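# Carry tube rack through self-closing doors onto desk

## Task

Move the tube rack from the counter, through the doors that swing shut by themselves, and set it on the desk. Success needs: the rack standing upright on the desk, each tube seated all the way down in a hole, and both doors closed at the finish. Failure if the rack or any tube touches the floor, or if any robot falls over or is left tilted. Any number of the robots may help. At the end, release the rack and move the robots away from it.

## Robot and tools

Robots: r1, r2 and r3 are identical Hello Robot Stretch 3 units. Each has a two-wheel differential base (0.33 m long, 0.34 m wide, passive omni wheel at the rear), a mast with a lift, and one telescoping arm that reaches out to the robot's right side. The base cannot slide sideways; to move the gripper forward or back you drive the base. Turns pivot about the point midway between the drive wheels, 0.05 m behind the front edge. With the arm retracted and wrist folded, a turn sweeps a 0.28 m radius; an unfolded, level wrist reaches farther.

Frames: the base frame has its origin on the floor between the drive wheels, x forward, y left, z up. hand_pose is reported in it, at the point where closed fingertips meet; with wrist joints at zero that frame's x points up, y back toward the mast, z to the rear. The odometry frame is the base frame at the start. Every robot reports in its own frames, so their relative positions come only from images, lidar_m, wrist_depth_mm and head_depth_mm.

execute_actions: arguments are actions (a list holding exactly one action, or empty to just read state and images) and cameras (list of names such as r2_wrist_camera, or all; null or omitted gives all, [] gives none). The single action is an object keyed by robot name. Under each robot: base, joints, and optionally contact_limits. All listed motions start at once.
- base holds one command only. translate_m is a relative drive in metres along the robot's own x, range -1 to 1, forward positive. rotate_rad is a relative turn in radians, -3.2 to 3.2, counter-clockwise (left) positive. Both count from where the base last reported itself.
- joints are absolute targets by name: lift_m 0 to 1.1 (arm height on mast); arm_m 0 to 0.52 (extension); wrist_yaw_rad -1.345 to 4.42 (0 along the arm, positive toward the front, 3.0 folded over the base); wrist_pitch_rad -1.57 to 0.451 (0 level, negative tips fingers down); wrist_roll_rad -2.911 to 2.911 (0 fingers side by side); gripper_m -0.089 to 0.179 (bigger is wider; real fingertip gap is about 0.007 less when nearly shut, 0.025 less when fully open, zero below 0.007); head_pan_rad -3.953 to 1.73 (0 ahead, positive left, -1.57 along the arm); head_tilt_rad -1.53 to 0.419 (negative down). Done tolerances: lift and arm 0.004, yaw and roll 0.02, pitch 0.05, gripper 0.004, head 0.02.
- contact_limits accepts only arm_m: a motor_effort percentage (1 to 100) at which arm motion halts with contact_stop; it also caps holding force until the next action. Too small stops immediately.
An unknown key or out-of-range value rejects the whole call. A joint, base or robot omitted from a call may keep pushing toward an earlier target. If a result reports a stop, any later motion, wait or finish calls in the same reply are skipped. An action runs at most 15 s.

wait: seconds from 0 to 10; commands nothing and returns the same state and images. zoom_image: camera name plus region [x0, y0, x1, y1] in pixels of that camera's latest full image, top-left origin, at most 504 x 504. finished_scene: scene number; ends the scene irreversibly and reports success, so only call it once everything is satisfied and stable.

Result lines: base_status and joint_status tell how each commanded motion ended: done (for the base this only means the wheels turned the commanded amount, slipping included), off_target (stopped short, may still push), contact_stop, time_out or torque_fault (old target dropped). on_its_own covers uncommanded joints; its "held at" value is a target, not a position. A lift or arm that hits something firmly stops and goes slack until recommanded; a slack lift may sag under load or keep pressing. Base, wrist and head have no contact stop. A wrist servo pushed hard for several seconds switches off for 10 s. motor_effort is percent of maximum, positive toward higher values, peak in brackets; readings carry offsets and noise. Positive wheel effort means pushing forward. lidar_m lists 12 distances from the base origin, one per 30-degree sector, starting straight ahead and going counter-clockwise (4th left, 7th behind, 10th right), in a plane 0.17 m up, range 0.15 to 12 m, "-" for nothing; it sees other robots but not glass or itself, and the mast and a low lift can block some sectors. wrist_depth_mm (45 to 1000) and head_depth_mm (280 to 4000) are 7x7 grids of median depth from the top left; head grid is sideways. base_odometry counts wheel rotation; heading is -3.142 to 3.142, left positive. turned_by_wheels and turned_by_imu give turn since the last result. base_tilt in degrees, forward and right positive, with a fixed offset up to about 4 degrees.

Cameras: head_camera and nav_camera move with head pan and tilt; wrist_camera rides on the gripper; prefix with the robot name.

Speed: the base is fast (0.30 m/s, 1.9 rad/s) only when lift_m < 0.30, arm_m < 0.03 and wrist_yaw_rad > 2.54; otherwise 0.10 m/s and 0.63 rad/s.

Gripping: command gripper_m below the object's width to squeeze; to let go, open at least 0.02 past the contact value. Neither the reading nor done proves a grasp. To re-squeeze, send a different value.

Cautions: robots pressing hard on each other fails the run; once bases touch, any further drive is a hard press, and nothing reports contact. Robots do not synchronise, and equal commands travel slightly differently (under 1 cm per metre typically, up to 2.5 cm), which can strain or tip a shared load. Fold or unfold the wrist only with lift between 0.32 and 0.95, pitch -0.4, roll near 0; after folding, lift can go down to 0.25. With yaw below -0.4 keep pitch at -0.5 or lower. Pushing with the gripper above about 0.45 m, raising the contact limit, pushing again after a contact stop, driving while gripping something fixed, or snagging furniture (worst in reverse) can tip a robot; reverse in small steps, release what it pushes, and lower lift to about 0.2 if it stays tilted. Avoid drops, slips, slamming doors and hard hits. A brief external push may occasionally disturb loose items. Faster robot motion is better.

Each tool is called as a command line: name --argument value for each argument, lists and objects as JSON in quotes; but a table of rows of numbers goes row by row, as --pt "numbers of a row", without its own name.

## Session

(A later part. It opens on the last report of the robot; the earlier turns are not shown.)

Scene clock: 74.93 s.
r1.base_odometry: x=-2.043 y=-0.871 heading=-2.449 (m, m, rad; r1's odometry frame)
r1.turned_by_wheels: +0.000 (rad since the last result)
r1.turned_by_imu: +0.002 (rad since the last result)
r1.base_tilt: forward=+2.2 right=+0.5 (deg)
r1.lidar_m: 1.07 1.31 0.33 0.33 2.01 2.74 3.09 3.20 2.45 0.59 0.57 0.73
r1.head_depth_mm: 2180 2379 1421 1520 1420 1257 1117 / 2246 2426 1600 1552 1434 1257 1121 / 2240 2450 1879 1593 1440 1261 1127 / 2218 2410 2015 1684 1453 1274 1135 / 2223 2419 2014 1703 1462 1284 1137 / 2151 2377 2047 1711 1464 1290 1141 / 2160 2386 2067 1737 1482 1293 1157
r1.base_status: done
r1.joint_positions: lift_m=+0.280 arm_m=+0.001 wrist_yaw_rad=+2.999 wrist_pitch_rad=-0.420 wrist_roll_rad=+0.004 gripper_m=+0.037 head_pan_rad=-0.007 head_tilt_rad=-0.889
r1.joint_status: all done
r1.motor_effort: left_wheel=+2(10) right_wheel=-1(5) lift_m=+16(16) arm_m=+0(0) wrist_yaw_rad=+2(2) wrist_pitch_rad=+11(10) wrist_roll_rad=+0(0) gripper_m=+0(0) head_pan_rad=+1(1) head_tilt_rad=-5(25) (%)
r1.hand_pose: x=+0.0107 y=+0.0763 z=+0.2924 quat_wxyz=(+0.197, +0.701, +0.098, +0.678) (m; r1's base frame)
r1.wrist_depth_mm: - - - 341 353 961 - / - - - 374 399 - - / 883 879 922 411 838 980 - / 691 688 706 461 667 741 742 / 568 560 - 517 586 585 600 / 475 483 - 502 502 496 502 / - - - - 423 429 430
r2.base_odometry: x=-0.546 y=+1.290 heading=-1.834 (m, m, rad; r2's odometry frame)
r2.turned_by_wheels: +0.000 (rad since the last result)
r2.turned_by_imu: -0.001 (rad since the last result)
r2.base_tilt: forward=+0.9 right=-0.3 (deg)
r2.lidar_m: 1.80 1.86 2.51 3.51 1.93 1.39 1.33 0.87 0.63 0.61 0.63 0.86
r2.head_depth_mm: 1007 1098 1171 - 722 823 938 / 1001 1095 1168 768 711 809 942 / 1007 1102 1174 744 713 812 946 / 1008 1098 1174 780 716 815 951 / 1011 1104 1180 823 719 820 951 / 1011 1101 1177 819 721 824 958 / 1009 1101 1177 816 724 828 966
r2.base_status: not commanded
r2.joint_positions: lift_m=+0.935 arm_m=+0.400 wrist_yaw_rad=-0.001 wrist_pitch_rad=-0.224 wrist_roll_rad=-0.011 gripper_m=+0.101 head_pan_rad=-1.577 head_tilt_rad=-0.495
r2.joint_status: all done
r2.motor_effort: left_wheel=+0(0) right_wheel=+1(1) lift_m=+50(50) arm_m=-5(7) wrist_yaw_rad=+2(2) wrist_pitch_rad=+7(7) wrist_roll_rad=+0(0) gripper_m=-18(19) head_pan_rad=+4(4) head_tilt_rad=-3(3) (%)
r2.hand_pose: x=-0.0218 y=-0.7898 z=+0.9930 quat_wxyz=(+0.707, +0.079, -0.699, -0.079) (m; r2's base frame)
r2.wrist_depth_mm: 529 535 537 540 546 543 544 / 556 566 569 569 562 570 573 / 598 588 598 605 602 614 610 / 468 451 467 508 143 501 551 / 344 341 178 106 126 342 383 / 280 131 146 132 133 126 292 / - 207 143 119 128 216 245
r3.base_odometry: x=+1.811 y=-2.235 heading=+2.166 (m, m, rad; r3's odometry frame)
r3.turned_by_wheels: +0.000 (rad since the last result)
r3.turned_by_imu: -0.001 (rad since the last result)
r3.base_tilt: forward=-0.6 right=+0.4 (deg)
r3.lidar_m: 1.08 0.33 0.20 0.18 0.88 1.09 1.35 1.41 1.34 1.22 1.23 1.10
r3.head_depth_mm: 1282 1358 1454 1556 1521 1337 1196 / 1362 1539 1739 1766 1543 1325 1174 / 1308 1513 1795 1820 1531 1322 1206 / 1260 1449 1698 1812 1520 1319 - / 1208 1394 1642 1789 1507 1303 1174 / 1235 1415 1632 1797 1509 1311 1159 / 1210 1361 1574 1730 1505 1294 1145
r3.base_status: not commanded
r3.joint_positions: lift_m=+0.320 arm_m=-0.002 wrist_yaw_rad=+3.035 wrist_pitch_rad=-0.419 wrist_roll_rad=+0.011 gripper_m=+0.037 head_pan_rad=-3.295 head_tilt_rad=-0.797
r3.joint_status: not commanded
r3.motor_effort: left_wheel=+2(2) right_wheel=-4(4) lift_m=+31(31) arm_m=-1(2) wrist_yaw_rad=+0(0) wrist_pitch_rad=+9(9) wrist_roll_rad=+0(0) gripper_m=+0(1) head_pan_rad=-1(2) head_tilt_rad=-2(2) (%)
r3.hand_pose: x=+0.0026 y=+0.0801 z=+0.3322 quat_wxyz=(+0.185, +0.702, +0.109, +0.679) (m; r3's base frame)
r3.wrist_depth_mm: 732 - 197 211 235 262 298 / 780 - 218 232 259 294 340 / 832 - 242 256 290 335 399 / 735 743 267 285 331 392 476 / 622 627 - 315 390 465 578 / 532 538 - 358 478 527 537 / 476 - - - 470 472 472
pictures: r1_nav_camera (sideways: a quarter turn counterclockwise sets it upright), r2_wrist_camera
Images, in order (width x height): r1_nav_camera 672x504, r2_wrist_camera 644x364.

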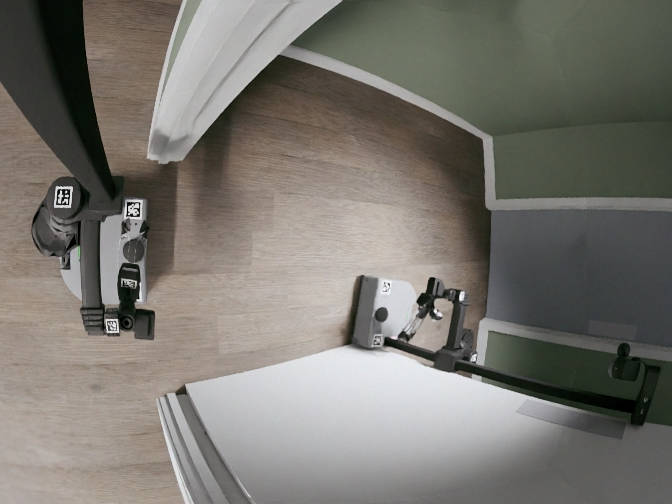

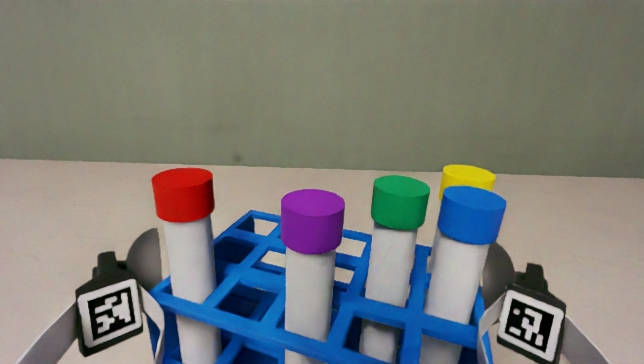

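execute_actions --actions '[{"r2":{"joints":{"lift_m":0.922}},"r1":{"base":{"translate_m":0.3}}}]' --cameras '[]'

execute_actions --actions '[{"r2":{"joints":{"gripper_m":0.179}},"r1":{"base":{"rotate_rad":0.55}}}]' --cameras '[]'

execute_actions --actions '[{"r2":{"base":{"translate_m":0.055},"joints":{"wrist_yaw_rad":-0.23,"arm_m":0.42}},"r1":{"base":{"translate_m":0.7}}}]' --cameras '["r2_wrist_camera","r1_nav_camera"]'

Scene clock: 78.30 s.
r1.base_odometry: x=-2.274 y=-1.062 heading=-2.449 (m, m, rad; r1's odometry frame)
r1.turned_by_wheels: +0.000 (rad since the last result)
r1.turned_by_imu: +0.000 (rad since the last result)
r1.base_tilt: forward=+2.1 right=+0.5 (deg)
r1.lidar_m: 2.11 1.32 0.96 0.56 0.40 2.75 3.38 3.50 0.60 0.53 0.53 0.69
r1.head_depth_mm: 1901 2165 1165 1523 1322 1256 1117 / 1994 2214 1969 1161 1346 1259 1127 / 1957 2237 1995 1624 1408 1266 1122 / 1959 2255 1996 1684 1442 1275 1136 / 1954 2224 2033 1704 1465 1289 1137 / 1869 2146 2026 1714 1478 1288 1150 / 1884 2154 2044 1725 1467 1300 1154
r1.base_status: done
r1.joint_positions: lift_m=+0.280 arm_m=+0.001 wrist_yaw_rad=+2.999 wrist_pitch_rad=-0.420 wrist_roll_rad=+0.004 gripper_m=+0.037 head_pan_rad=-0.007 head_tilt_rad=-0.890
r1.joint_status: not commanded
r1.motor_effort: left_wheel=+2(12) right_wheel=-1(5) lift_m=+16(15) arm_m=+0(0) wrist_yaw_rad=+1(2) wrist_pitch_rad=+11(11) wrist_roll_rad=-1(1) gripper_m=+0(2) head_pan_rad=-1(0) head_tilt_rad=-5(6) (%)
r1.hand_pose: x=+0.0107 y=+0.0763 z=+0.2924 quat_wxyz=(+0.197, +0.701, +0.098, +0.678) (m; r1's base frame)
r1.wrist_depth_mm: 295 - 832 868 920 922 - / 326 - 882 942 - - - / 370 356 882 940 947 958 - / 664 392 704 717 717 739 749 / 561 444 - 577 596 589 599 / 470 483 - 504 499 495 506 / - - - - 424 428 435
r2.base_odometry: x=-0.546 y=+1.290 heading=-1.834 (m, m, rad; r2's odometry frame)
r2.turned_by_wheels: +0.000 (rad since the last result)
r2.turned_by_imu: -0.001 (rad since the last result)
r2.base_tilt: forward=+0.9 right=-0.4 (deg)
r2.lidar_m: 1.80 1.87 2.51 3.50 1.93 1.39 1.33 0.87 0.63 0.61 0.63 0.87
r2.head_depth_mm: 1008 1096 1176 - - 824 938 / 1007 1097 1179 748 712 809 938 / 1012 1098 1173 712 714 811 944 / 1008 1101 1174 783 716 815 951 / 1010 1100 1174 824 720 818 955 / 1011 1103 1172 819 720 825 957 / 1010 1103 1177 820 726 826 966
r2.base_status: not commanded
r2.joint_positions: lift_m=+0.922 arm_m=+0.400 wrist_yaw_rad=-0.001 wrist_pitch_rad=-0.212 wrist_roll_rad=-0.012 gripper_m=+0.101 head_pan_rad=-1.577 head_tilt_rad=-0.495
r2.joint_status: all done
r2.motor_effort: left_wheel=+0(0) right_wheel=+1(1) lift_m=+28(46) arm_m=-4(5) wrist_yaw_rad=+2(1) wrist_pitch_rad=+4(7) wrist_roll_rad=+1(1) gripper_m=-18(18) head_pan_rad=+4(4) head_tilt_rad=-3(3) (%)
r2.hand_pose: x=-0.0218 y=-0.7907 z=+0.9836 quat_wxyz=(+0.707, +0.075, -0.699, -0.075) (m; r2's base frame)
r2.wrist_depth_mm: 539 540 534 536 550 537 552 / 553 558 565 575 573 580 575 / 581 591 594 595 611 599 609 / 459 439 452 499 145 489 539 / 328 332 180 108 126 334 372 / 260 131 146 131 132 126 280 / - 174 142 118 128 143 233
r3.base_odometry: x=+1.811 y=-2.235 heading=+2.166 (m, m, rad; r3's odometry frame)
r3.turned_by_wheels: +0.000 (rad since the last result)
r3.turned_by_imu: -0.001 (rad since the last result)
r3.base_tilt: forward=-0.6 right=+0.5 (deg)
r3.lidar_m: 0.79 0.33 0.20 0.18 0.88 1.09 1.35 1.41 1.34 1.22 1.23 0.92
r3.head_depth_mm: 1286 1369 1453 1561 1527 1332 1189 / 1352 1549 1747 1789 1547 1328 1167 / 1309 1508 1789 1817 1534 1325 1205 / 1257 1448 1685 1819 1520 1326 - / 1213 1393 1648 1801 1525 1314 1174 / 1240 1416 1654 1795 1516 1311 1149 / 1200 1356 1569 1745 1498 1305 1149
r3.base_status: not commanded
r3.joint_positions: lift_m=+0.320 arm_m=-0.002 wrist_yaw_rad=+3.035 wrist_pitch_rad=-0.419 wrist_roll_rad=+0.011 gripper_m=+0.037 head_pan_rad=-3.295 head_tilt_rad=-0.797
r3.joint_status: not commanded
r3.motor_effort: left_wheel=+2(2) right_wheel=-5(4) lift_m=+31(31) arm_m=-1(2) wrist_yaw_rad=-1(1) wrist_pitch_rad=+9(9) wrist_roll_rad=+0(0) gripper_m=+0(0) head_pan_rad=-2(2) head_tilt_rad=-1(1) (%)
r3.hand_pose: x=+0.0026 y=+0.0801 z=+0.3322 quat_wxyz=(+0.185, +0.702, +0.109, +0.679) (m; r3's base frame)
r3.wrist_depth_mm: 734 - 198 211 235 262 300 / 800 - 219 231 260 294 339 / 842 - 240 255 290 335 397 / 729 747 267 287 330 389 476 / 635 620 - 318 391 460 595 / 529 537 - 361 472 519 545 / 478 - - - 474 474 478
pictures: none
No camera images: the call's "cameras" was empty. Leave "cameras" out to get every camera's image.

Scene clock: 79.93 s.
r1.base_odometry: x=-2.274 y=-1.062 heading=-1.899 (m, m, rad; r1's odometry frame)
r1.turned_by_wheels: +0.550 (rad since the last result)
r1.turned_by_imu: +0.550 (rad since the last result)
r1.base_tilt: forward=+2.2 right=+0.4 (deg)
r1.lidar_m: 1.28 0.95 0.50 0.36 2.82 3.40 3.55 0.60 0.53 0.54 0.71 2.11
r1.head_depth_mm: 1889 2139 1963 1641 1417 1252 1117 / 1990 2201 1966 1662 1443 1253 1119 / 1938 2213 2008 1662 1442 1258 1124 / 1615 1819 1913 1684 1453 1270 1132 / 1374 1522 1716 1681 1458 1281 1134 / 1207 1327 1474 1583 1467 1288 1142 / 1070 1171 1283 1415 1453 1298 1153
r1.base_status: done
r1.joint_positions: lift_m=+0.280 arm_m=+0.001 wrist_yaw_rad=+2.999 wrist_pitch_rad=-0.420 wrist_roll_rad=+0.004 gripper_m=+0.037 head_pan_rad=-0.007 head_tilt_rad=-0.890
r1.joint_status: not commanded
r1.motor_effort: left_wheel=-3(9) right_wheel=+2(6) lift_m=+16(16) arm_m=+0(1) wrist_yaw_rad=+2(2) wrist_pitch_rad=+11(11) wrist_roll_rad=-1(0) gripper_m=-1(1) head_pan_rad=+0(0) head_tilt_rad=-6(6) (%)
r1.hand_pose: x=+0.0107 y=+0.0763 z=+0.2924 quat_wxyz=(+0.197, +0.701, +0.098, +0.678) (m; r1's base frame)
r1.wrist_depth_mm: - - - 369 790 752 697 / - - 465 407 874 821 748 / 888 869 829 450 897 861 793 / 687 692 651 505 723 737 745 / 565 571 - 537 599 595 599 / 478 492 - 507 494 498 505 / - - - - 422 428 428
r2.base_odometry: x=-0.546 y=+1.290 heading=-1.834 (m, m, rad; r2's odometry frame)
r2.turned_by_wheels: +0.000 (rad since the last result)
r2.turned_by_imu: +0.000 (rad since the last result)
r2.base_tilt: forward=+0.8 right=-0.2 (deg)
r2.lidar_m: 1.81 1.87 2.51 3.50 1.94 1.39 1.33 0.87 0.63 0.61 0.63 0.86
r2.head_depth_mm: 1003 1093 1167 - - 824 939 / 1008 1096 1182 747 712 809 943 / 1007 1098 1178 711 714 810 947 / 1009 1104 1175 783 715 817 951 / 1013 1104 1178 821 719 819 955 / 1010 1103 1181 820 722 821 962 / 1011 1103 1174 817 724 828 964
r2.base_status: not commanded
r2.joint_positions: lift_m=+0.922 arm_m=+0.400 wrist_yaw_rad=-0.001 wrist_pitch_rad=-0.213 wrist_roll_rad=-0.012 gripper_m=+0.179 head_pan_rad=-1.577 head_tilt_rad=-0.495
r2.joint_status: all done
r2.motor_effort: left_wheel=-1(0) right_wheel=+1(2) lift_m=+29(30) arm_m=-4(5) wrist_yaw_rad=+0(2) wrist_pitch_rad=+4(4) wrist_roll_rad=+1(1) gripper_m=+0(86) head_pan_rad=+4(5) head_tilt_rad=-3(3) (%)
r2.hand_pose: x=-0.0217 y=-0.7906 z=+0.9832 quat_wxyz=(+0.707, +0.076, -0.699, -0.075) (m; r2's base frame)
r2.wrist_depth_mm: 538 535 536 538 546 552 552 / 555 563 566 569 568 578 578 / 590 592 595 594 600 603 605 / 456 461 440 490 144 487 542 / 327 324 182 109 127 337 367 / - 187 148 131 134 257 291 / - 154 144 120 130 206 -
r3.base_odometry: x=+1.811 y=-2.235 heading=+2.166 (m, m, rad; r3's odometry frame)
r3.turned_by_wheels: +0.000 (rad since the last result)
r3.turned_by_imu: +0.000 (rad since the last result)
r3.base_tilt: forward=-0.7 right=+0.3 (deg)
r3.lidar_m: 0.79 0.33 0.20 0.18 0.88 1.09 1.35 1.42 1.34 1.22 1.24 0.81
r3.head_depth_mm: 1284 1369 1459 1561 1523 1339 1197 / 1355 1548 1748 1780 1542 1331 1162 / 1302 1509 1775 1822 1535 1326 1209 / 1261 1446 1696 1817 1514 1315 - / 1216 1401 1652 1790 1518 1311 1175 / 1242 1408 1644 1785 1512 1301 1156 / 1205 1373 1582 1733 1501 1296 1148
r3.base_status: not commanded
r3.joint_positions: lift_m=+0.320 arm_m=-0.002 wrist_yaw_rad=+3.035 wrist_pitch_rad=-0.419 wrist_roll_rad=+0.011 gripper_m=+0.037 head_pan_rad=-3.295 head_tilt_rad=-0.797
r3.joint_status: not commanded
r3.motor_effort: left_wheel=+2(2) right_wheel=-3(4) lift_m=+32(31) arm_m=-1(1) wrist_yaw_rad=+0(0) wrist_pitch_rad=+9(9) wrist_roll_rad=+0(0) gripper_m=+0(0) head_pan_rad=-2(1) head_tilt_rad=-1(2) (%)
r3.hand_pose: x=+0.0026 y=+0.0801 z=+0.3322 quat_wxyz=(+0.185, +0.702, +0.109, +0.679) (m; r3's base frame)
r3.wrist_depth_mm: 723 - 198 210 234 263 300 / 790 - 218 232 259 293 342 / 836 - 241 254 291 336 399 / 735 739 268 285 328 389 477 / 622 624 - 316 389 469 591 / 535 528 - 358 476 522 536 / 479 - - - 467 470 474
pictures: none
No camera images: the call's "cameras" was empty. Leave "cameras" out to get every camera's image.

Scene clock: 83.97 s.
r1.base_odometry: x=-2.500 y=-1.725 heading=-1.899 (m, m, rad; r1's odometry frame)
r1.turned_by_wheels: +0.000 (rad since the last result)
r1.turned_by_imu: +0.001 (rad since the last result)
r1.base_tilt: forward=+2.1 right=+0.5 (deg)
r1.lidar_m: 0.78 0.58 0.56 0.58 0.76 0.73 3.88 0.89 0.65 0.66 1.62 1.48
r1.head_depth_mm: 1328 1522 1742 1646 1428 1252 1112 / 1360 1581 1826 1665 1436 1260 1125 / 1145 1331 1578 1648 1441 1266 1136 / 954 1080 1251 1484 1448 1275 1131 / 822 914 1030 1179 1363 1276 1142 / 721 790 877 979 1106 1223 1142 / 641 697 762 841 937 1062 1118
r1.base_status: done
r1.joint_positions: lift_m=+0.280 arm_m=+0.001 wrist_yaw_rad=+2.999 wrist_pitch_rad=-0.420 wrist_roll_rad=+0.004 gripper_m=+0.037 head_pan_rad=-0.007 head_tilt_rad=-0.890
r1.joint_status: not commanded
r1.motor_effort: left_wheel=-3(8) right_wheel=+2(7) lift_m=+16(16) arm_m=+1(0) wrist_yaw_rad=+2(2) wrist_pitch_rad=+10(11) wrist_roll_rad=-1(0) gripper_m=+0(0) head_pan_rad=+0(1) head_tilt_rad=-5(5) (%)
r1.hand_pose: x=+0.0107 y=+0.0763 z=+0.2924 quat_wxyz=(+0.197, +0.701, +0.098, +0.678) (m; r1's base frame)
r1.wrist_depth_mm: 603 - 652 577 516 475 437 / 627 - 699 625 563 507 465 / 635 752 761 680 609 540 500 / 646 686 716 684 651 578 541 / 563 572 - 576 602 585 551 / 477 491 - 506 502 500 498 / - - - - 425 435 429
r2.base_odometry: x=-0.561 y=+1.237 heading=-1.834 (m, m, rad; r2's odometry frame)
r2.turned_by_wheels: +0.000 (rad since the last result)
r2.turned_by_imu: -0.001 (rad since the last result)
r2.base_tilt: forward=+0.9 right=-0.2 (deg)
r2.lidar_m: 1.75 1.82 2.44 3.49 2.01 1.45 1.38 0.87 0.64 0.61 0.63 0.86
r2.head_depth_mm: 1005 1094 1172 941 - 824 933 / 1007 1101 1172 780 711 811 939 / 1007 1098 1171 746 713 813 941 / 1010 1098 1176 781 716 818 952 / 1006 1100 1175 821 716 817 951 / 1014 1104 1174 821 720 820 959 / 1012 1102 1174 817 723 827 968
r2.base_status: done
r2.joint_positions: lift_m=+0.922 arm_m=+0.420 wrist_yaw_rad=-0.231 wrist_pitch_rad=-0.213 wrist_roll_rad=-0.012 gripper_m=+0.179 head_pan_rad=-1.577 head_tilt_rad=-0.495
r2.joint_status: all done
r2.motor_effort: left_wheel=-1(0) right_wheel=+2(7) lift_m=+30(30) arm_m=+5(6) wrist_yaw_rad=+1(6) wrist_pitch_rad=+4(4) wrist_roll_rad=+1(1) gripper_m=+0(1) head_pan_rad=+4(4) head_tilt_rad=-3(3) (%)
r2.hand_pose: x=-0.0776 y=-0.8034 z=+0.9833 quat_wxyz=(+0.694, -0.005, -0.703, -0.156) (m; r2's base frame)
r2.wrist_depth_mm: 456 478 508 538 579 618 672 / 477 490 534 573 616 659 726 / 494 533 561 592 643 704 764 / 457 468 415 491 434 152 535 / 326 344 177 174 144 132 365 / - 259 136 137 144 136 291 / - 209 146 131 126 132 -
r3.base_odometry: x=+1.811 y=-2.235 heading=+2.166 (m, m, rad; r3's odometry frame)
r3.turned_by_wheels: +0.000 (rad since the last result)
r3.turned_by_imu: -0.001 (rad since the last result)
r3.base_tilt: forward=-0.7 right=+0.3 (deg)
r3.lidar_m: 4.18 0.33 0.20 0.18 0.88 1.09 1.35 1.41 1.34 1.23 0.65 1.10
r3.head_depth_mm: 1279 1367 1462 1569 1522 1337 1195 / 1349 1542 1741 1780 1542 1330 1172 / 1308 1509 1776 1824 1536 1323 1209 / 1265 1444 1708 1799 1528 1320 - / 1214 1394 1645 1803 1515 1307 1175 / 1233 1417 1641 1790 1507 1299 1153 / 1207 1361 1569 1724 1505 1302 1153
r3.base_status: not commanded
r3.joint_positions: lift_m=+0.320 arm_m=-0.002 wrist_yaw_rad=+3.035 wrist_pitch_rad=-0.419 wrist_roll_rad=+0.011 gripper_m=+0.037 head_pan_rad=-3.295 head_tilt_rad=-0.797
r3.joint_status: not commanded
r3.motor_effort: left_wheel=+2(2) right_wheel=-5(5) lift_m=+31(31) arm_m=-1(1) wrist_yaw_rad=+0(0) wrist_pitch_rad=+9(9) wrist_roll_rad=+0(0) gripper_m=+0(0) head_pan_rad=-2(1) head_tilt_rad=-1(1) (%)
r3.hand_pose: x=+0.0026 y=+0.0801 z=+0.3322 quat_wxyz=(+0.185, +0.702, +0.109, +0.679) (m; r3's base frame)
r3.wrist_depth_mm: 754 - 199 211 234 266 298 / 785 - 217 230 258 293 342 / 820 - 241 257 290 337 394 / 747 736 267 285 330 389 472 / 621 626 - 316 388 462 586 / 531 529 - 356 477 520 545 / 478 - - - 468 469 474
pictures: r1_nav_camera (sideways: a quarter turn counterclockwise sets it upright), r2_wrist_camera
Images, in order (width x height): r1_nav_camera 672x504, r2_wrist_camera 644x364.

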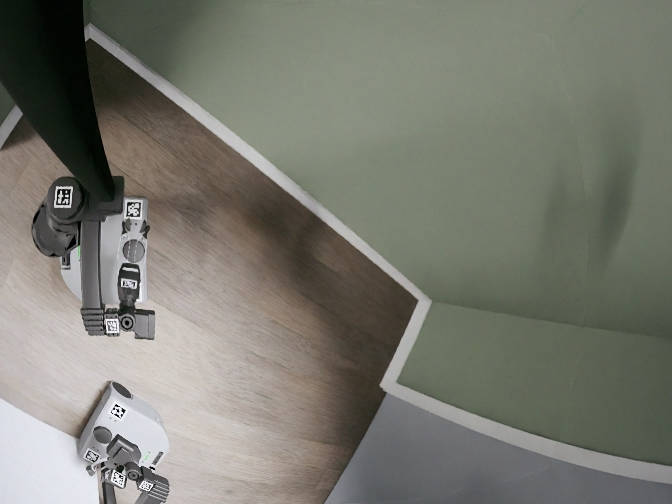

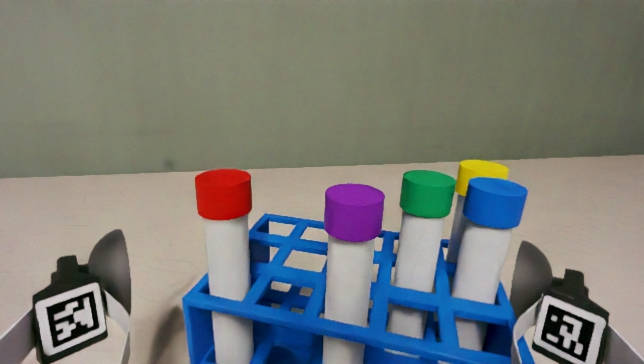

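execute_actions --actions '[{"r2":{"joints":{"wrist_yaw_rad":-0.34,"arm_m":0.44}},"r1":{"base":{"rotate_rad":2.56},"joints":{"head_pan_rad":-3.2}}}]' --cameras '["r2_wrist_camera"]'

execute_actions --actions '[{"r2":{"joints":{"gripper_m":0.10}},"r1":{"base":{"translate_m":-0.65}}}]' --cameras '["r2_wrist_camera","r1_nav_camera"]'

Scene clock: 87.27 s.
r1.base_odometry: x=-2.500 y=-1.725 heading=+0.660 (m, m, rad; r1's odometry frame)
r1.turned_by_wheels: +2.560 (rad since the last result)
r1.turned_by_imu: +2.560 (rad since the last result)
r1.base_tilt: forward=+2.1 right=+0.5 (deg)
r1.lidar_m: 0.73 4.10 0.91 0.65 0.65 1.63 1.48 0.82 0.58 0.56 0.58 0.77
r1.head_depth_mm: 1447 1688 1899 1646 1416 1253 1133 / 1435 1675 1868 1651 1432 1253 - / 1429 1644 1893 1674 1441 1262 - / 1400 1596 1851 1686 1446 1283 1167 / 1332 1528 1803 1683 1458 1279 1143 / 1325 1521 1777 1696 1457 1293 1142 / 1321 1507 1771 1675 1477 1289 1147
r1.base_status: done
r1.joint_positions: lift_m=+0.280 arm_m=+0.001 wrist_yaw_rad=+2.999 wrist_pitch_rad=-0.420 wrist_roll_rad=+0.004 gripper_m=+0.037 head_pan_rad=-3.193 head_tilt_rad=-0.890
r1.joint_status: all done
r1.motor_effort: left_wheel=-2(10) right_wheel=+2(7) lift_m=+16(16) arm_m=+0(0) wrist_yaw_rad=+2(2) wrist_pitch_rad=+11(10) wrist_roll_rad=-1(1) gripper_m=+0(1) head_pan_rad=-5(43) head_tilt_rad=-5(5) (%)
r1.hand_pose: x=+0.0107 y=+0.0762 z=+0.2924 quat_wxyz=(+0.197, +0.701, +0.098, +0.678) (m; r1's base frame)
r1.wrist_depth_mm: - - 772 808 860 951 - / - - 815 875 958 - - / 791 550 863 922 977 997 - / 663 589 708 713 731 731 747 / 566 566 - 583 590 592 600 / 474 496 - 509 499 492 500 / - - - - 420 428 434
r2.base_odometry: x=-0.561 y=+1.237 heading=-1.834 (m, m, rad; r2's odometry frame)
r2.turned_by_wheels: +0.000 (rad since the last result)
r2.turned_by_imu: -0.001 (rad since the last result)
r2.base_tilt: forward=+0.8 right=-0.2 (deg)
r2.lidar_m: 1.75 1.81 2.43 3.50 2.01 1.45 1.38 0.87 0.63 0.61 0.63 0.86
r2.head_depth_mm: 1001 1097 1172 942 - 823 939 / 1008 1096 1172 779 710 809 943 / 1007 1099 1176 746 713 811 946 / 1005 1101 1172 784 715 817 950 / 1005 1094 1175 822 720 821 953 / 1008 1099 1177 820 722 822 960 / 1009 1097 1177 816 724 825 965
r2.base_status: not commanded
r2.joint_positions: lift_m=+0.922 arm_m=+0.440 wrist_yaw_rad=-0.337 wrist_pitch_rad=-0.214 wrist_roll_rad=-0.012 gripper_m=+0.179 head_pan_rad=-1.577 head_tilt_rad=-0.495
r2.joint_status: all done
r2.motor_effort: left_wheel=+0(0) right_wheel=+2(2) lift_m=+30(30) arm_m=+5(7) wrist_yaw_rad=-3(3) wrist_pitch_rad=+5(5) wrist_roll_rad=+1(1) gripper_m=+0(0) head_pan_rad=+4(4) head_tilt_rad=-3(4) (%)
r2.hand_pose: x=-0.1027 y=-0.8161 z=+0.9832 quat_wxyz=(+0.685, -0.042, -0.701, -0.193) (m; r2's base frame)
r2.wrist_depth_mm: 425 458 488 545 614 658 752 / 438 483 522 579 638 716 795 / 464 498 552 602 676 752 849 / 469 462 479 497 141 485 539 / 327 113 193 99 123 338 369 / - 120 141 130 131 261 290 / - 126 123 112 127 204 -
r3.base_odometry: x=+1.811 y=-2.235 heading=+2.166 (m, m, rad; r3's odometry frame)
r3.turned_by_wheels: +0.000 (rad since the last result)
r3.turned_by_imu: -0.001 (rad since the last result)
r3.base_tilt: forward=-0.7 right=+0.4 (deg)
r3.lidar_m: 4.15 0.33 0.20 0.18 0.88 1.09 1.35 1.41 1.34 1.22 0.52 1.10
r3.head_depth_mm: 1277 1366 1461 1561 1529 1341 1196 / 1352 1542 1729 1787 1543 1335 1166 / 1305 1507 1771 1830 1527 1323 1209 / 1260 1432 1693 1811 1526 1319 - / 1213 1401 1634 1810 1521 1319 1173 / 1237 1418 1647 1776 1503 1310 1149 / 1206 1362 1578 1745 1511 1304 1147
r3.base_status: not commanded
r3.joint_positions: lift_m=+0.320 arm_m=-0.002 wrist_yaw_rad=+3.035 wrist_pitch_rad=-0.419 wrist_roll_rad=+0.011 gripper_m=+0.037 head_pan_rad=-3.295 head_tilt_rad=-0.797
r3.joint_status: not commanded
r3.motor_effort: left_wheel=+2(2) right_wheel=-5(4) lift_m=+30(32) arm_m=-1(1) wrist_yaw_rad=+0(0) wrist_pitch_rad=+9(9) wrist_roll_rad=+0(1) gripper_m=+0(0) head_pan_rad=-2(1) head_tilt_rad=-1(2) (%)
r3.hand_pose: x=+0.0026 y=+0.0801 z=+0.3322 quat_wxyz=(+0.185, +0.702, +0.109, +0.679) (m; r3's base frame)
r3.wrist_depth_mm: 745 - 198 212 234 263 296 / 789 - 218 231 259 296 341 / 831 - 242 255 289 337 394 / 744 765 266 286 331 388 471 / 624 622 - 316 387 461 591 / 533 530 - 357 469 527 540 / 478 - - - 470 472 469
pictures: r2_wrist_camera
Images, in order (width x height): r2_wrist_camera 644x364.

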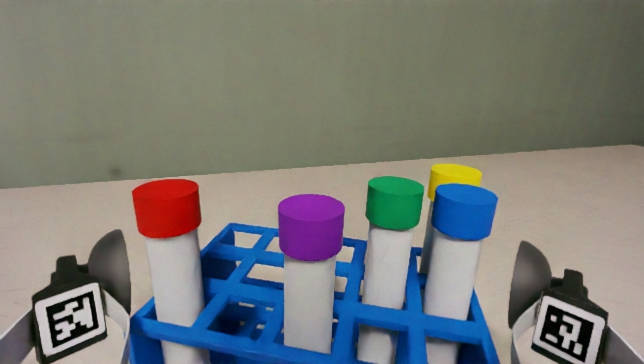

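Scene clock: 91.07 s.
r1.base_odometry: x=-3.013 y=-2.124 heading=+0.660 (m, m, rad; r1's odometry frame)
r1.turned_by_wheels: +0.000 (rad since the last result)
r1.turned_by_imu: -0.001 (rad since the last result)
r1.base_tilt: forward=+2.2 right=+0.5 (deg)
r1.lidar_m: 1.38 1.24 0.78 1.51 1.25 0.95 0.82 0.85 0.61 0.58 0.60 0.80
r1.head_depth_mm: 835 963 1138 1387 1423 1240 1137 / 826 953 1132 1389 1432 1250 - / 820 941 1116 1363 1446 1270 - / 807 931 1067 1287 1429 1276 1173 / 740 839 988 1206 1414 1273 1144 / 729 840 987 1195 1415 1288 1152 / 723 831 969 1174 1392 1305 1150
r1.base_status: done
r1.joint_positions: lift_m=+0.280 arm_m=+0.001 wrist_yaw_rad=+2.999 wrist_pitch_rad=-0.420 wrist_roll_rad=+0.004 gripper_m=+0.037 head_pan_rad=-3.193 head_tilt_rad=-0.890
r1.joint_status: not commanded
r1.motor_effort: left_wheel=-3(11) right_wheel=+2(4) lift_m=+16(16) arm_m=+1(0) wrist_yaw_rad=+1(2) wrist_pitch_rad=+10(10) wrist_roll_rad=-1(1) gripper_m=+0(0) head_pan_rad=-4(3) head_tilt_rad=-5(5) (%)
r1.hand_pose: x=+0.0107 y=+0.0762 z=+0.2924 quat_wxyz=(+0.197, +0.701, +0.098, +0.678) (m; r1's base frame)
r1.wrist_depth_mm: - - - - - 844 941 / - - - - 852 937 - / 896 885 928 915 661 687 - / 688 687 710 720 677 708 753 / 558 567 - 580 594 595 595 / 477 491 - 503 500 494 502 / - - - - 423 426 427
r2.base_odometry: x=-0.561 y=+1.237 heading=-1.834 (m, m, rad; r2's odometry frame)
r2.turned_by_wheels: +0.000 (rad since the last result)
r2.turned_by_imu: -0.001 (rad since the last result)
r2.base_tilt: forward=+0.9 right=-0.4 (deg)
r2.lidar_m: 1.76 1.81 2.44 3.50 2.02 1.45 1.39 0.87 0.63 0.61 0.63 0.86
r2.head_depth_mm: 1004 1101 1170 940 - 824 933 / 1006 1095 1178 778 711 809 939 / 1006 1100 1173 747 715 813 946 / 1008 1101 1177 803 714 816 949 / 1011 1101 1171 823 717 818 956 / 1008 1099 1176 819 721 822 959 / 1010 1101 1179 820 726 826 964
r2.base_status: not commanded
r2.joint_positions: lift_m=+0.922 arm_m=+0.440 wrist_yaw_rad=-0.338 wrist_pitch_rad=-0.211 wrist_roll_rad=-0.012 gripper_m=+0.101 head_pan_rad=-1.577 head_tilt_rad=-0.495
r2.joint_status: all done
r2.motor_effort: left_wheel=-1(1) right_wheel=+1(1) lift_m=+29(30) arm_m=+5(6) wrist_yaw_rad=-2(4) wrist_pitch_rad=+3(4) wrist_roll_rad=+1(1) gripper_m=-18(92) head_pan_rad=+4(4) head_tilt_rad=-4(3) (%)
r2.hand_pose: x=-0.1030 y=-0.8162 z=+0.9838 quat_wxyz=(+0.685, -0.044, -0.701, -0.192) (m; r2's base frame)
r2.wrist_depth_mm: 428 456 496 548 598 669 742 / 442 478 517 570 640 702 797 / 455 497 537 605 676 761 858 / 464 474 477 499 146 489 546 / 329 332 176 110 128 343 368 / 260 - 148 130 135 135 280 / - 152 141 121 136 150 233
r3.base_odometry: x=+1.811 y=-2.235 heading=+2.166 (m, m, rad; r3's odometry frame)
r3.turned_by_wheels: +0.000 (rad since the last result)
r3.turned_by_imu: -0.001 (rad since the last result)
r3.base_tilt: forward=-0.7 right=+0.4 (deg)
r3.lidar_m: 4.16 0.33 0.20 0.18 0.88 1.09 1.35 1.41 0.73 1.22 1.23 1.10
r3.head_depth_mm: 1290 1360 1452 1568 1530 1334 1194 / 1357 1552 1741 1762 1541 1328 1173 / 1302 1508 1785 1807 1536 1331 1213 / 1256 1452 1699 1815 1529 1318 - / 1211 1391 1633 1798 1517 1309 1179 / 1238 1419 1631 1786 1511 1304 1155 / 1210 1366 1568 1734 1511 1298 1143
r3.base_status: not commanded
r3.joint_positions: lift_m=+0.320 arm_m=-0.002 wrist_yaw_rad=+3.035 wrist_pitch_rad=-0.419 wrist_roll_rad=+0.011 gripper_m=+0.037 head_pan_rad=-3.295 head_tilt_rad=-0.797
r3.joint_status: not commanded
r3.motor_effort: left_wheel=+2(2) right_wheel=-4(4) lift_m=+31(31) arm_m=-1(1) wrist_yaw_rad=+0(0) wrist_pitch_rad=+9(9) wrist_roll_rad=+1(0) gripper_m=+0(0) head_pan_rad=-1(1) head_tilt_rad=-2(2) (%)
r3.hand_pose: x=+0.0026 y=+0.0801 z=+0.3322 quat_wxyz=(+0.185, +0.702, +0.109, +0.679) (m; r3's base frame)
r3.wrist_depth_mm: 741 - 199 212 234 261 300 / 780 - 218 231 257 296 343 / 837 - 241 257 289 334 399 / 755 749 267 284 330 387 473 / 626 618 - 317 382 467 586 / 537 538 - 361 476 521 544 / 483 - - - 470 473 468
pictures: r1_nav_camera (sideways: a quarter turn counterclockwise sets it upright), r2_wrist_camera
Images, in order (width x height): r1_nav_camera 672x504, r2_wrist_camera 644x364.

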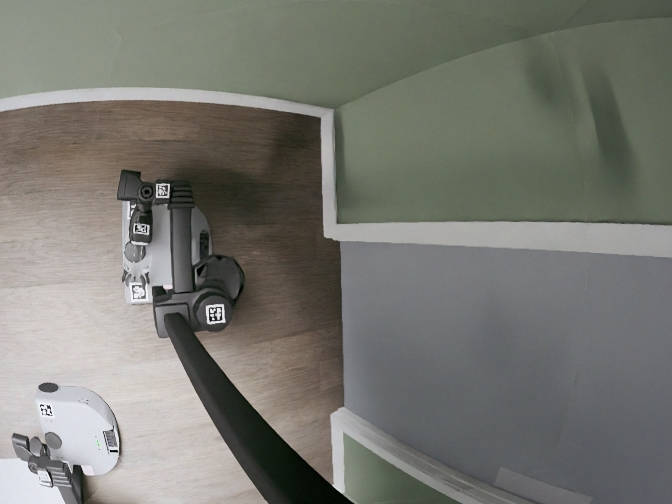

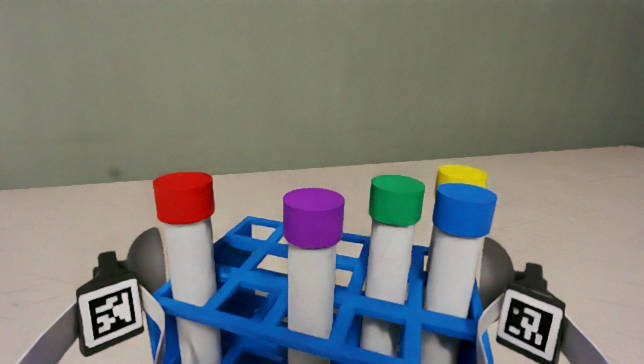

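execute_actions --actions '[{"r2":{"joints":{"lift_m":0.97,"wrist_pitch_rad":-0.15}},"r1":{"base":{"rotate_rad":-1.0}}}]' --cameras '[]'

execute_actions --actions '[{"r2":{"joints":{"arm_m":0,"wrist_yaw_rad":0.3}},"r1":{"base":{"translate_m":-0.65}}}]' --cameras '[]'

execute_actions --actions '[{"r2":{"joints":{"wrist_yaw_rad":1.6,"head_pan_rad":1.6,"head_tilt_rad":-0.7}},"r1":{"base":{"rotate_rad":1.0},"joints":{"lift_m":0.32}}}]' --cameras '["r2_wrist_camera","r1_nav_camera","r2_nav_camera"]'

Scene clock: 93.93 s.
r1.base_odometry: x=-3.013 y=-2.124 heading=-0.340 (m, m, rad; r1's odometry frame)
r1.turned_by_wheels: -1.000 (rad since the last result)
r1.turned_by_imu: -1.001 (rad since the last result)
r1.base_tilt: forward=+2.2 right=+0.5 (deg)
r1.lidar_m: 0.61 0.83 1.38 1.18 1.10 1.51 1.25 0.94 0.82 0.82 0.60 0.58
r1.head_depth_mm: 1348 1527 1764 1647 1417 1260 1133 / 1418 1614 1827 1653 1428 1255 - / 1477 1708 1896 1693 1432 1268 - / 1534 1765 1931 1690 1443 1277 1168 / 1350 1491 1693 1678 1457 1277 1139 / 1165 1306 1471 1633 1472 1296 1146 / 1080 1198 1323 1444 1473 1299 1155
r1.base_status: done
r1.joint_positions: lift_m=+0.280 arm_m=+0.001 wrist_yaw_rad=+2.999 wrist_pitch_rad=-0.420 wrist_roll_rad=+0.004 gripper_m=+0.037 head_pan_rad=-3.194 head_tilt_rad=-0.890
r1.joint_status: not commanded
r1.motor_effort: left_wheel=+2(10) right_wheel=-1(5) lift_m=+16(16) arm_m=+0(1) wrist_yaw_rad=+2(2) wrist_pitch_rad=+11(10) wrist_roll_rad=+0(0) gripper_m=+1(0) head_pan_rad=-4(4) head_tilt_rad=-6(5) (%)
r1.hand_pose: x=+0.0107 y=+0.0762 z=+0.2924 quat_wxyz=(+0.197, +0.701, +0.098, +0.678) (m; r1's base frame)
r1.wrist_depth_mm: - - - - - - - / - - - - - - - / 584 559 910 944 953 - - / 583 580 712 709 722 733 746 / 553 568 - 587 604 594 605 / 475 493 - 498 495 493 503 / - - - - 424 430 428
r2.base_odometry: x=-0.561 y=+1.237 heading=-1.834 (m, m, rad; r2's odometry frame)
r2.turned_by_wheels: +0.000 (rad since the last result)
r2.turned_by_imu: -0.001 (rad since the last result)
r2.base_tilt: forward=+0.8 right=-0.2 (deg)
r2.lidar_m: 1.75 1.81 2.43 3.50 2.01 1.45 1.39 0.87 0.63 0.61 0.63 0.86
r2.head_depth_mm: 1007 1097 1177 - 713 805 934 / 1005 1101 1155 787 710 810 940 / 1003 1096 - 785 713 810 939 / 1006 1097 1173 825 716 816 947 / 1007 1100 1175 822 718 819 956 / 1010 1099 1173 820 721 823 956 / 1008 1097 1177 816 724 825 964
r2.base_status: not commanded
r2.joint_positions: lift_m=+0.970 arm_m=+0.440 wrist_yaw_rad=-0.338 wrist_pitch_rad=-0.180 wrist_roll_rad=-0.012 gripper_m=+0.101 head_pan_rad=-1.577 head_tilt_rad=-0.495
r2.joint_status: all done
r2.motor_effort: left_wheel=+0(1) right_wheel=+1(1) lift_m=+50(53) arm_m=+5(5) wrist_yaw_rad=-1(1) wrist_pitch_rad=+9(10) wrist_roll_rad=+1(1) gripper_m=-18(18) head_pan_rad=+4(4) head_tilt_rad=-3(3) (%)
r2.hand_pose: x=-0.1037 y=-0.8183 z=+1.0387 quat_wxyz=(+0.688, -0.054, -0.701, -0.182) (m; r2's base frame)
r2.wrist_depth_mm: 428 458 503 543 608 671 771 / 445 475 523 574 638 719 834 / 459 499 552 603 675 752 873 / 479 507 565 616 147 697 797 / 451 450 181 104 125 460 505 / 348 129 148 116 133 127 382 / 284 263 142 118 134 143 311
r3.base_odometry: x=+1.811 y=-2.235 heading=+2.166 (m, m, rad; r3's odometry frame)
r3.turned_by_wheels: +0.000 (rad since the last result)
r3.turned_by_imu: -0.001 (rad since the last result)
r3.base_tilt: forward=-0.7 right=+0.4 (deg)
r3.lidar_m: 4.17 0.33 0.20 0.18 0.88 1.09 1.35 1.41 0.64 1.22 1.23 1.10
r3.head_depth_mm: 1281 1366 1459 1565 1523 1335 1198 / 1356 1548 1747 1797 1534 1322 1170 / 1303 1510 1788 1830 1538 1322 1206 / 1263 1443 1701 1815 1517 1322 - / 1211 1400 1638 1801 1517 1313 1180 / 1244 1421 1643 1792 1514 1308 1148 / 1205 1369 1578 1738 1500 1306 1146
r3.base_status: not commanded
r3.joint_positions: lift_m=+0.320 arm_m=-0.002 wrist_yaw_rad=+3.035 wrist_pitch_rad=-0.419 wrist_roll_rad=+0.011 gripper_m=+0.037 head_pan_rad=-3.295 head_tilt_rad=-0.797
r3.joint_status: not commanded
r3.motor_effort: left_wheel=+2(2) right_wheel=-5(4) lift_m=+30(32) arm_m=-1(1) wrist_yaw_rad=+0(0) wrist_pitch_rad=+9(9) wrist_roll_rad=+0(0) gripper_m=+0(0) head_pan_rad=-2(1) head_tilt_rad=-1(1) (%)
r3.hand_pose: x=+0.0026 y=+0.0801 z=+0.3322 quat_wxyz=(+0.185, +0.702, +0.109, +0.679) (m; r3's base frame)
r3.wrist_depth_mm: 745 - 199 211 234 263 301 / 795 - 217 230 259 294 338 / 837 - 241 255 291 336 397 / 751 747 268 286 328 392 477 / 617 616 - 317 390 461 593 / 539 532 - 359 480 529 539 / 479 - - - 466 477 472
pictures: none
No camera images: the call's "cameras" was empty. Leave "cameras" out to get every camera's image.

Scene clock: 98.37 s.
r1.base_odometry: x=-3.626 y=-1.907 heading=-0.339 (m, m, rad; r1's odometry frame)
r1.turned_by_wheels: +0.000 (rad since the last result)
r1.turned_by_imu: -0.001 (rad since the last result)
r1.base_tilt: forward=+2.1 right=+0.5 (deg)
r1.lidar_m: 1.19 1.64 0.79 0.79 0.99 0.95 0.71 0.60 0.58 0.60 0.75 1.14
r1.head_depth_mm: 834 948 1099 1294 1417 1245 1134 / 872 998 1157 1400 1419 1251 - / 920 1049 1239 1511 1432 1267 - / 938 1062 1230 1460 1448 1263 1174 / 810 906 1011 1152 1308 1275 1142 / 702 768 845 926 1070 1257 1146 / 619 668 714 808 989 1126 1147
r1.base_status: done
r1.joint_positions: lift_m=+0.280 arm_m=+0.001 wrist_yaw_rad=+2.999 wrist_pitch_rad=-0.420 wrist_roll_rad=+0.004 gripper_m=+0.037 head_pan_rad=-3.194 head_tilt_rad=-0.890
r1.joint_status: not commanded
r1.motor_effort: left_wheel=+2(5) right_wheel=-1(6) lift_m=+16(16) arm_m=+0(1) wrist_yaw_rad=+1(2) wrist_pitch_rad=+10(10) wrist_roll_rad=+0(1) gripper_m=+0(0) head_pan_rad=-4(5) head_tilt_rad=-5(5) (%)
r1.hand_pose: x=+0.0107 y=+0.0762 z=+0.2924 quat_wxyz=(+0.197, +0.701, +0.098, +0.678) (m; r1's base frame)
r1.wrist_depth_mm: 776 - - - - - - / 794 - - - 855 - - / 800 875 909 829 647 961 - / 698 693 702 701 676 740 747 / 570 563 - 581 595 593 607 / 474 494 - 503 505 500 504 / - - - - 420 430 432
r2.base_odometry: x=-0.561 y=+1.237 heading=-1.834 (m, m, rad; r2's odometry frame)
r2.turned_by_wheels: +0.000 (rad since the last result)
r2.turned_by_imu: -0.001 (rad since the last result)
r2.base_tilt: forward=+0.8 right=-0.2 (deg)
r2.lidar_m: 1.75 1.81 2.44 3.50 2.01 1.45 1.38 0.87 0.63 0.61 0.63 0.86
r2.head_depth_mm: 1008 1097 1170 835 674 - - / 1008 1100 1172 833 710 - - / 1008 1098 1175 829 711 - - / 1010 1099 1174 827 - - - / 1010 1104 1179 824 436 820 955 / 1009 1104 1174 821 383 839 957 / 1011 1100 1177 818 718 827 964
r2.base_status: not commanded
r2.joint_positions: lift_m=+0.970 arm_m=+0.000 wrist_yaw_rad=+0.300 wrist_pitch_rad=-0.180 wrist_roll_rad=-0.012 gripper_m=+0.101 head_pan_rad=-1.577 head_tilt_rad=-0.495
r2.joint_status: all done
r2.motor_effort: left_wheel=+0(0) right_wheel=+2(2) lift_m=+50(50) arm_m=-5(6) wrist_yaw_rad=+1(4) wrist_pitch_rad=+9(9) wrist_roll_rad=+1(1) gripper_m=-18(18) head_pan_rad=+4(4) head_tilt_rad=-3(3) (%)
r2.hand_pose: x=+0.0516 y=-0.3821 z=+1.0387 quat_wxyz=(+0.710, +0.168, -0.682, +0.043) (m; r2's base frame)
r2.wrist_depth_mm: - - - 950 915 835 793 / - - - - 944 863 813 / - - - - 983 903 842 / 659 682 699 725 147 701 782 / 562 501 182 104 125 459 520 / 634 130 148 116 133 127 387 / 695 588 142 118 134 143 333
r3.base_odometry: x=+1.811 y=-2.235 heading=+2.166 (m, m, rad; r3's odometry frame)
r3.turned_by_wheels: +0.000 (rad since the last result)
r3.turned_by_imu: -0.001 (rad since the last result)
r3.base_tilt: forward=-0.7 right=+0.4 (deg)
r3.lidar_m: 4.17 0.33 0.20 0.18 0.88 1.09 0.72 0.79 1.34 1.22 1.23 1.10
r3.head_depth_mm: 1286 1360 1461 1572 1521 1336 1189 / 1369 1554 1737 1780 1544 1336 1165 / 1304 1504 1790 1820 1538 1324 1208 / 1266 1446 1698 1804 1523 1318 - / 1213 1403 1640 1718 1423 1303 1173 / 1239 1400 1578 1022 1287 1278 1155 / 622 714 1540 1202 1343 1302 1145
r3.base_status: not commanded
r3.joint_positions: lift_m=+0.320 arm_m=-0.002 wrist_yaw_rad=+3.035 wrist_pitch_rad=-0.419 wrist_roll_rad=+0.011 gripper_m=+0.037 head_pan_rad=-3.295 head_tilt_rad=-0.797
r3.joint_status: not commanded
r3.motor_effort: left_wheel=+2(2) right_wheel=-4(4) lift_m=+31(31) arm_m=-1(1) wrist_yaw_rad=+0(0) wrist_pitch_rad=+9(9) wrist_roll_rad=+0(0) gripper_m=+0(0) head_pan_rad=-1(1) head_tilt_rad=-1(2) (%)
r3.hand_pose: x=+0.0026 y=+0.0801 z=+0.3322 quat_wxyz=(+0.185, +0.702, +0.109, +0.679) (m; r3's base frame)
r3.wrist_depth_mm: 744 - 199 212 233 262 298 / 791 - 218 231 257 296 340 / 863 - 241 255 291 334 397 / 735 738 267 287 327 388 473 / 623 617 - 316 389 461 597 / 539 538 - 359 475 524 546 / 479 - - - 466 472 474
pictures: none
No camera images: the call's "cameras" was empty. Leave "cameras" out to get every camera's image.

Scene clock: 100.63 s.
r1.base_odometry: x=-3.626 y=-1.907 heading=+0.660 (m, m, rad; r1's odometry frame)
r1.turned_by_wheels: +1.000 (rad since the last result)
r1.turned_by_imu: +1.002 (rad since the last result)
r1.base_tilt: forward=+2.1 right=+0.5 (deg)
r1.lidar_m: 0.80 0.79 1.00 0.95 0.74 0.60 0.58 0.59 0.75 1.14 1.18 1.57
r1.head_depth_mm: 515 596 704 869 1069 1230 1133 / 511 591 699 853 1092 1260 - / 507 585 687 835 1077 1266 - / 501 579 680 823 1054 1249 1170 / 497 573 671 816 1037 1246 1146 / 493 566 663 805 1012 1247 1143 / 489 558 656 790 996 1249 1149
r1.base_status: done
r1.joint_positions: lift_m=+0.320 arm_m=+0.001 wrist_yaw_rad=+2.999 wrist_pitch_rad=-0.420 wrist_roll_rad=+0.004 gripper_m=+0.037 head_pan_rad=-3.194 head_tilt_rad=-0.890
r1.joint_status: all done
r1.motor_effort: left_wheel=-2(9) right_wheel=+2(6) lift_m=+23(24) arm_m=-1(1) wrist_yaw_rad=+2(2) wrist_pitch_rad=+11(11) wrist_roll_rad=-1(0) gripper_m=-1(1) head_pan_rad=-3(3) head_tilt_rad=-5(5) (%)
r1.hand_pose: x=+0.0107 y=+0.0762 z=+0.3320 quat_wxyz=(+0.197, +0.701, +0.098, +0.678) (m; r1's base frame)
r1.wrist_depth_mm: 739 - 851 894 941 - - / 735 - 925 988 - - - / 721 937 960 - - - - / 688 757 772 770 809 794 835 / 608 611 - 645 652 655 657 / 518 524 - 534 548 545 548 / 451 - - - 462 470 475
r2.base_odometry: x=-0.561 y=+1.237 heading=-1.834 (m, m, rad; r2's odometry frame)
r2.turned_by_wheels: +0.000 (rad since the last result)
r2.turned_by_imu: +0.000 (rad since the last result)
r2.base_tilt: forward=+0.9 right=-0.3 (deg)
r2.lidar_m: 1.76 1.81 2.43 3.51 2.01 1.45 1.39 0.87 0.63 0.61 0.63 0.86
r2.head_depth_mm: 2916 3239 2698 2034 1627 1351 1152 / 2900 3302 2679 2021 1624 1348 1151 / 2904 3292 2676 2025 1621 1350 1148 / 2973 3337 2694 2019 1613 1343 1148 / 2954 3345 2703 2015 1609 1350 1153 / 2967 3280 2966 - - - - / 2966 3300 3052 - - - -
r2.base_status: not commanded
r2.joint_positions: lift_m=+0.970 arm_m=+0.000 wrist_yaw_rad=+1.598 wrist_pitch_rad=-0.180 wrist_roll_rad=-0.012 gripper_m=+0.101 head_pan_rad=+1.593 head_tilt_rad=-0.691
r2.joint_status: all done
r2.motor_effort: left_wheel=-1(1) right_wheel=+1(1) lift_m=+50(50) arm_m=-5(5) wrist_yaw_rad=+2(5) wrist_pitch_rad=+9(9) wrist_roll_rad=+1(1) gripper_m=-18(18) head_pan_rad=+5(49) head_tilt_rad=-5(24) (%)
r2.hand_pose: x=+0.2263 y=-0.1387 z=+1.0387 quat_wxyz=(+0.540, +0.546, -0.442, +0.463) (m; r2's base frame)
r2.wrist_depth_mm: - - - - - - - / - - - - - - - / - - - - - - - / - - - - 147 - - / - - 181 104 125 725 579 / - 129 145 116 133 126 584 / - - 141 118 134 143 558
r3.base_odometry: x=+1.811 y=-2.235 heading=+2.166 (m, m, rad; r3's odometry frame)
r3.turned_by_wheels: +0.000 (rad since the last result)
r3.turned_by_imu: +0.000 (rad since the last result)
r3.base_tilt: forward=-0.8 right=+0.4 (deg)
r3.lidar_m: 4.16 0.33 0.20 0.18 0.88 1.09 0.79 0.79 1.34 1.23 1.24 1.10
r3.head_depth_mm: 1284 1358 1463 1567 1531 1338 1193 / 1353 1546 1750 1789 1540 1328 1172 / 1304 1507 1771 1808 1544 1329 1207 / 1264 1448 1690 1799 1530 1321 - / 1218 1392 1655 1801 1532 1316 1173 / 1239 1415 1576 1450 1352 1315 1152 / 776 1297 1198 1687 1326 1304 1148
r3.base_status: not commanded
r3.joint_positions: lift_m=+0.320 arm_m=-0.002 wrist_yaw_rad=+3.035 wrist_pitch_rad=-0.419 wrist_roll_rad=+0.011 gripper_m=+0.037 head_pan_rad=-3.295 head_tilt_rad=-0.797
r3.joint_status: not commanded
r3.motor_effort: left_wheel=+2(2) right_wheel=-4(5) lift_m=+30(31) arm_m=-1(1) wrist_yaw_rad=+0(1) wrist_pitch_rad=+9(9) wrist_roll_rad=+1(0) gripper_m=+0(0) head_pan_rad=-2(1) head_tilt_rad=+0(2) (%)
r3.hand_pose: x=+0.0026 y=+0.0801 z=+0.3322 quat_wxyz=(+0.185, +0.702, +0.109, +0.679) (m; r3's base frame)
r3.wrist_depth_mm: 745 - 199 210 234 261 301 / 806 - 217 233 259 294 339 / 829 - 240 256 290 336 396 / 749 747 268 286 333 388 471 / 619 628 - 318 382 464 589 / 536 531 - 359 481 521 544 / 479 - - - 463 470 473
pictures: r1_nav_camera (sideways: a quarter turn counterclockwise sets it upright), r2_nav_camera (sideways: a quarter turn counterclockwise sets it upright), r2_wrist_camera
Images, in order (width x height): r1_nav_camera 672x504, r2_nav_camera 672x504, r2_wrist_camera 644x364.

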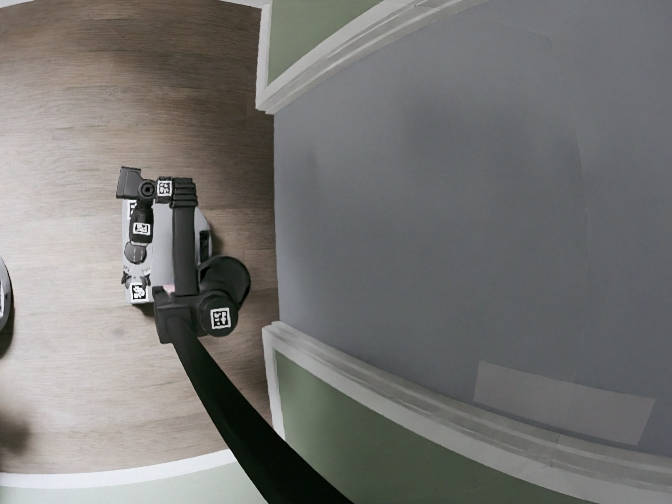

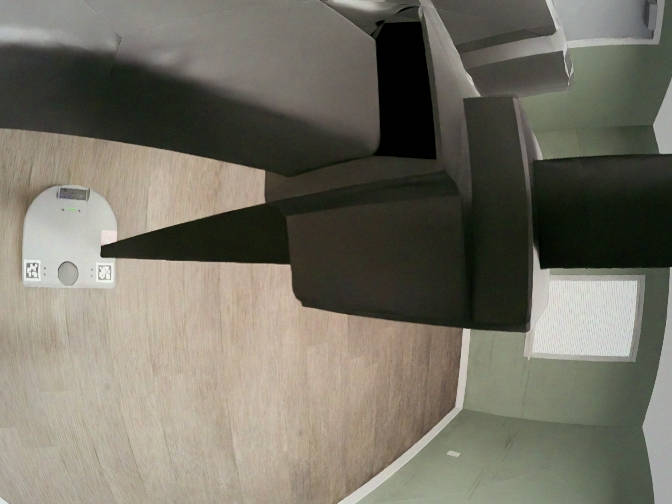

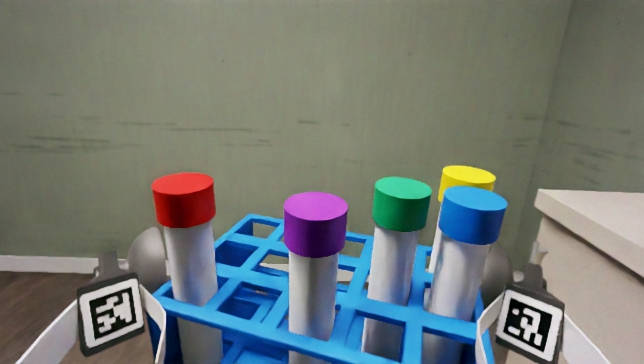

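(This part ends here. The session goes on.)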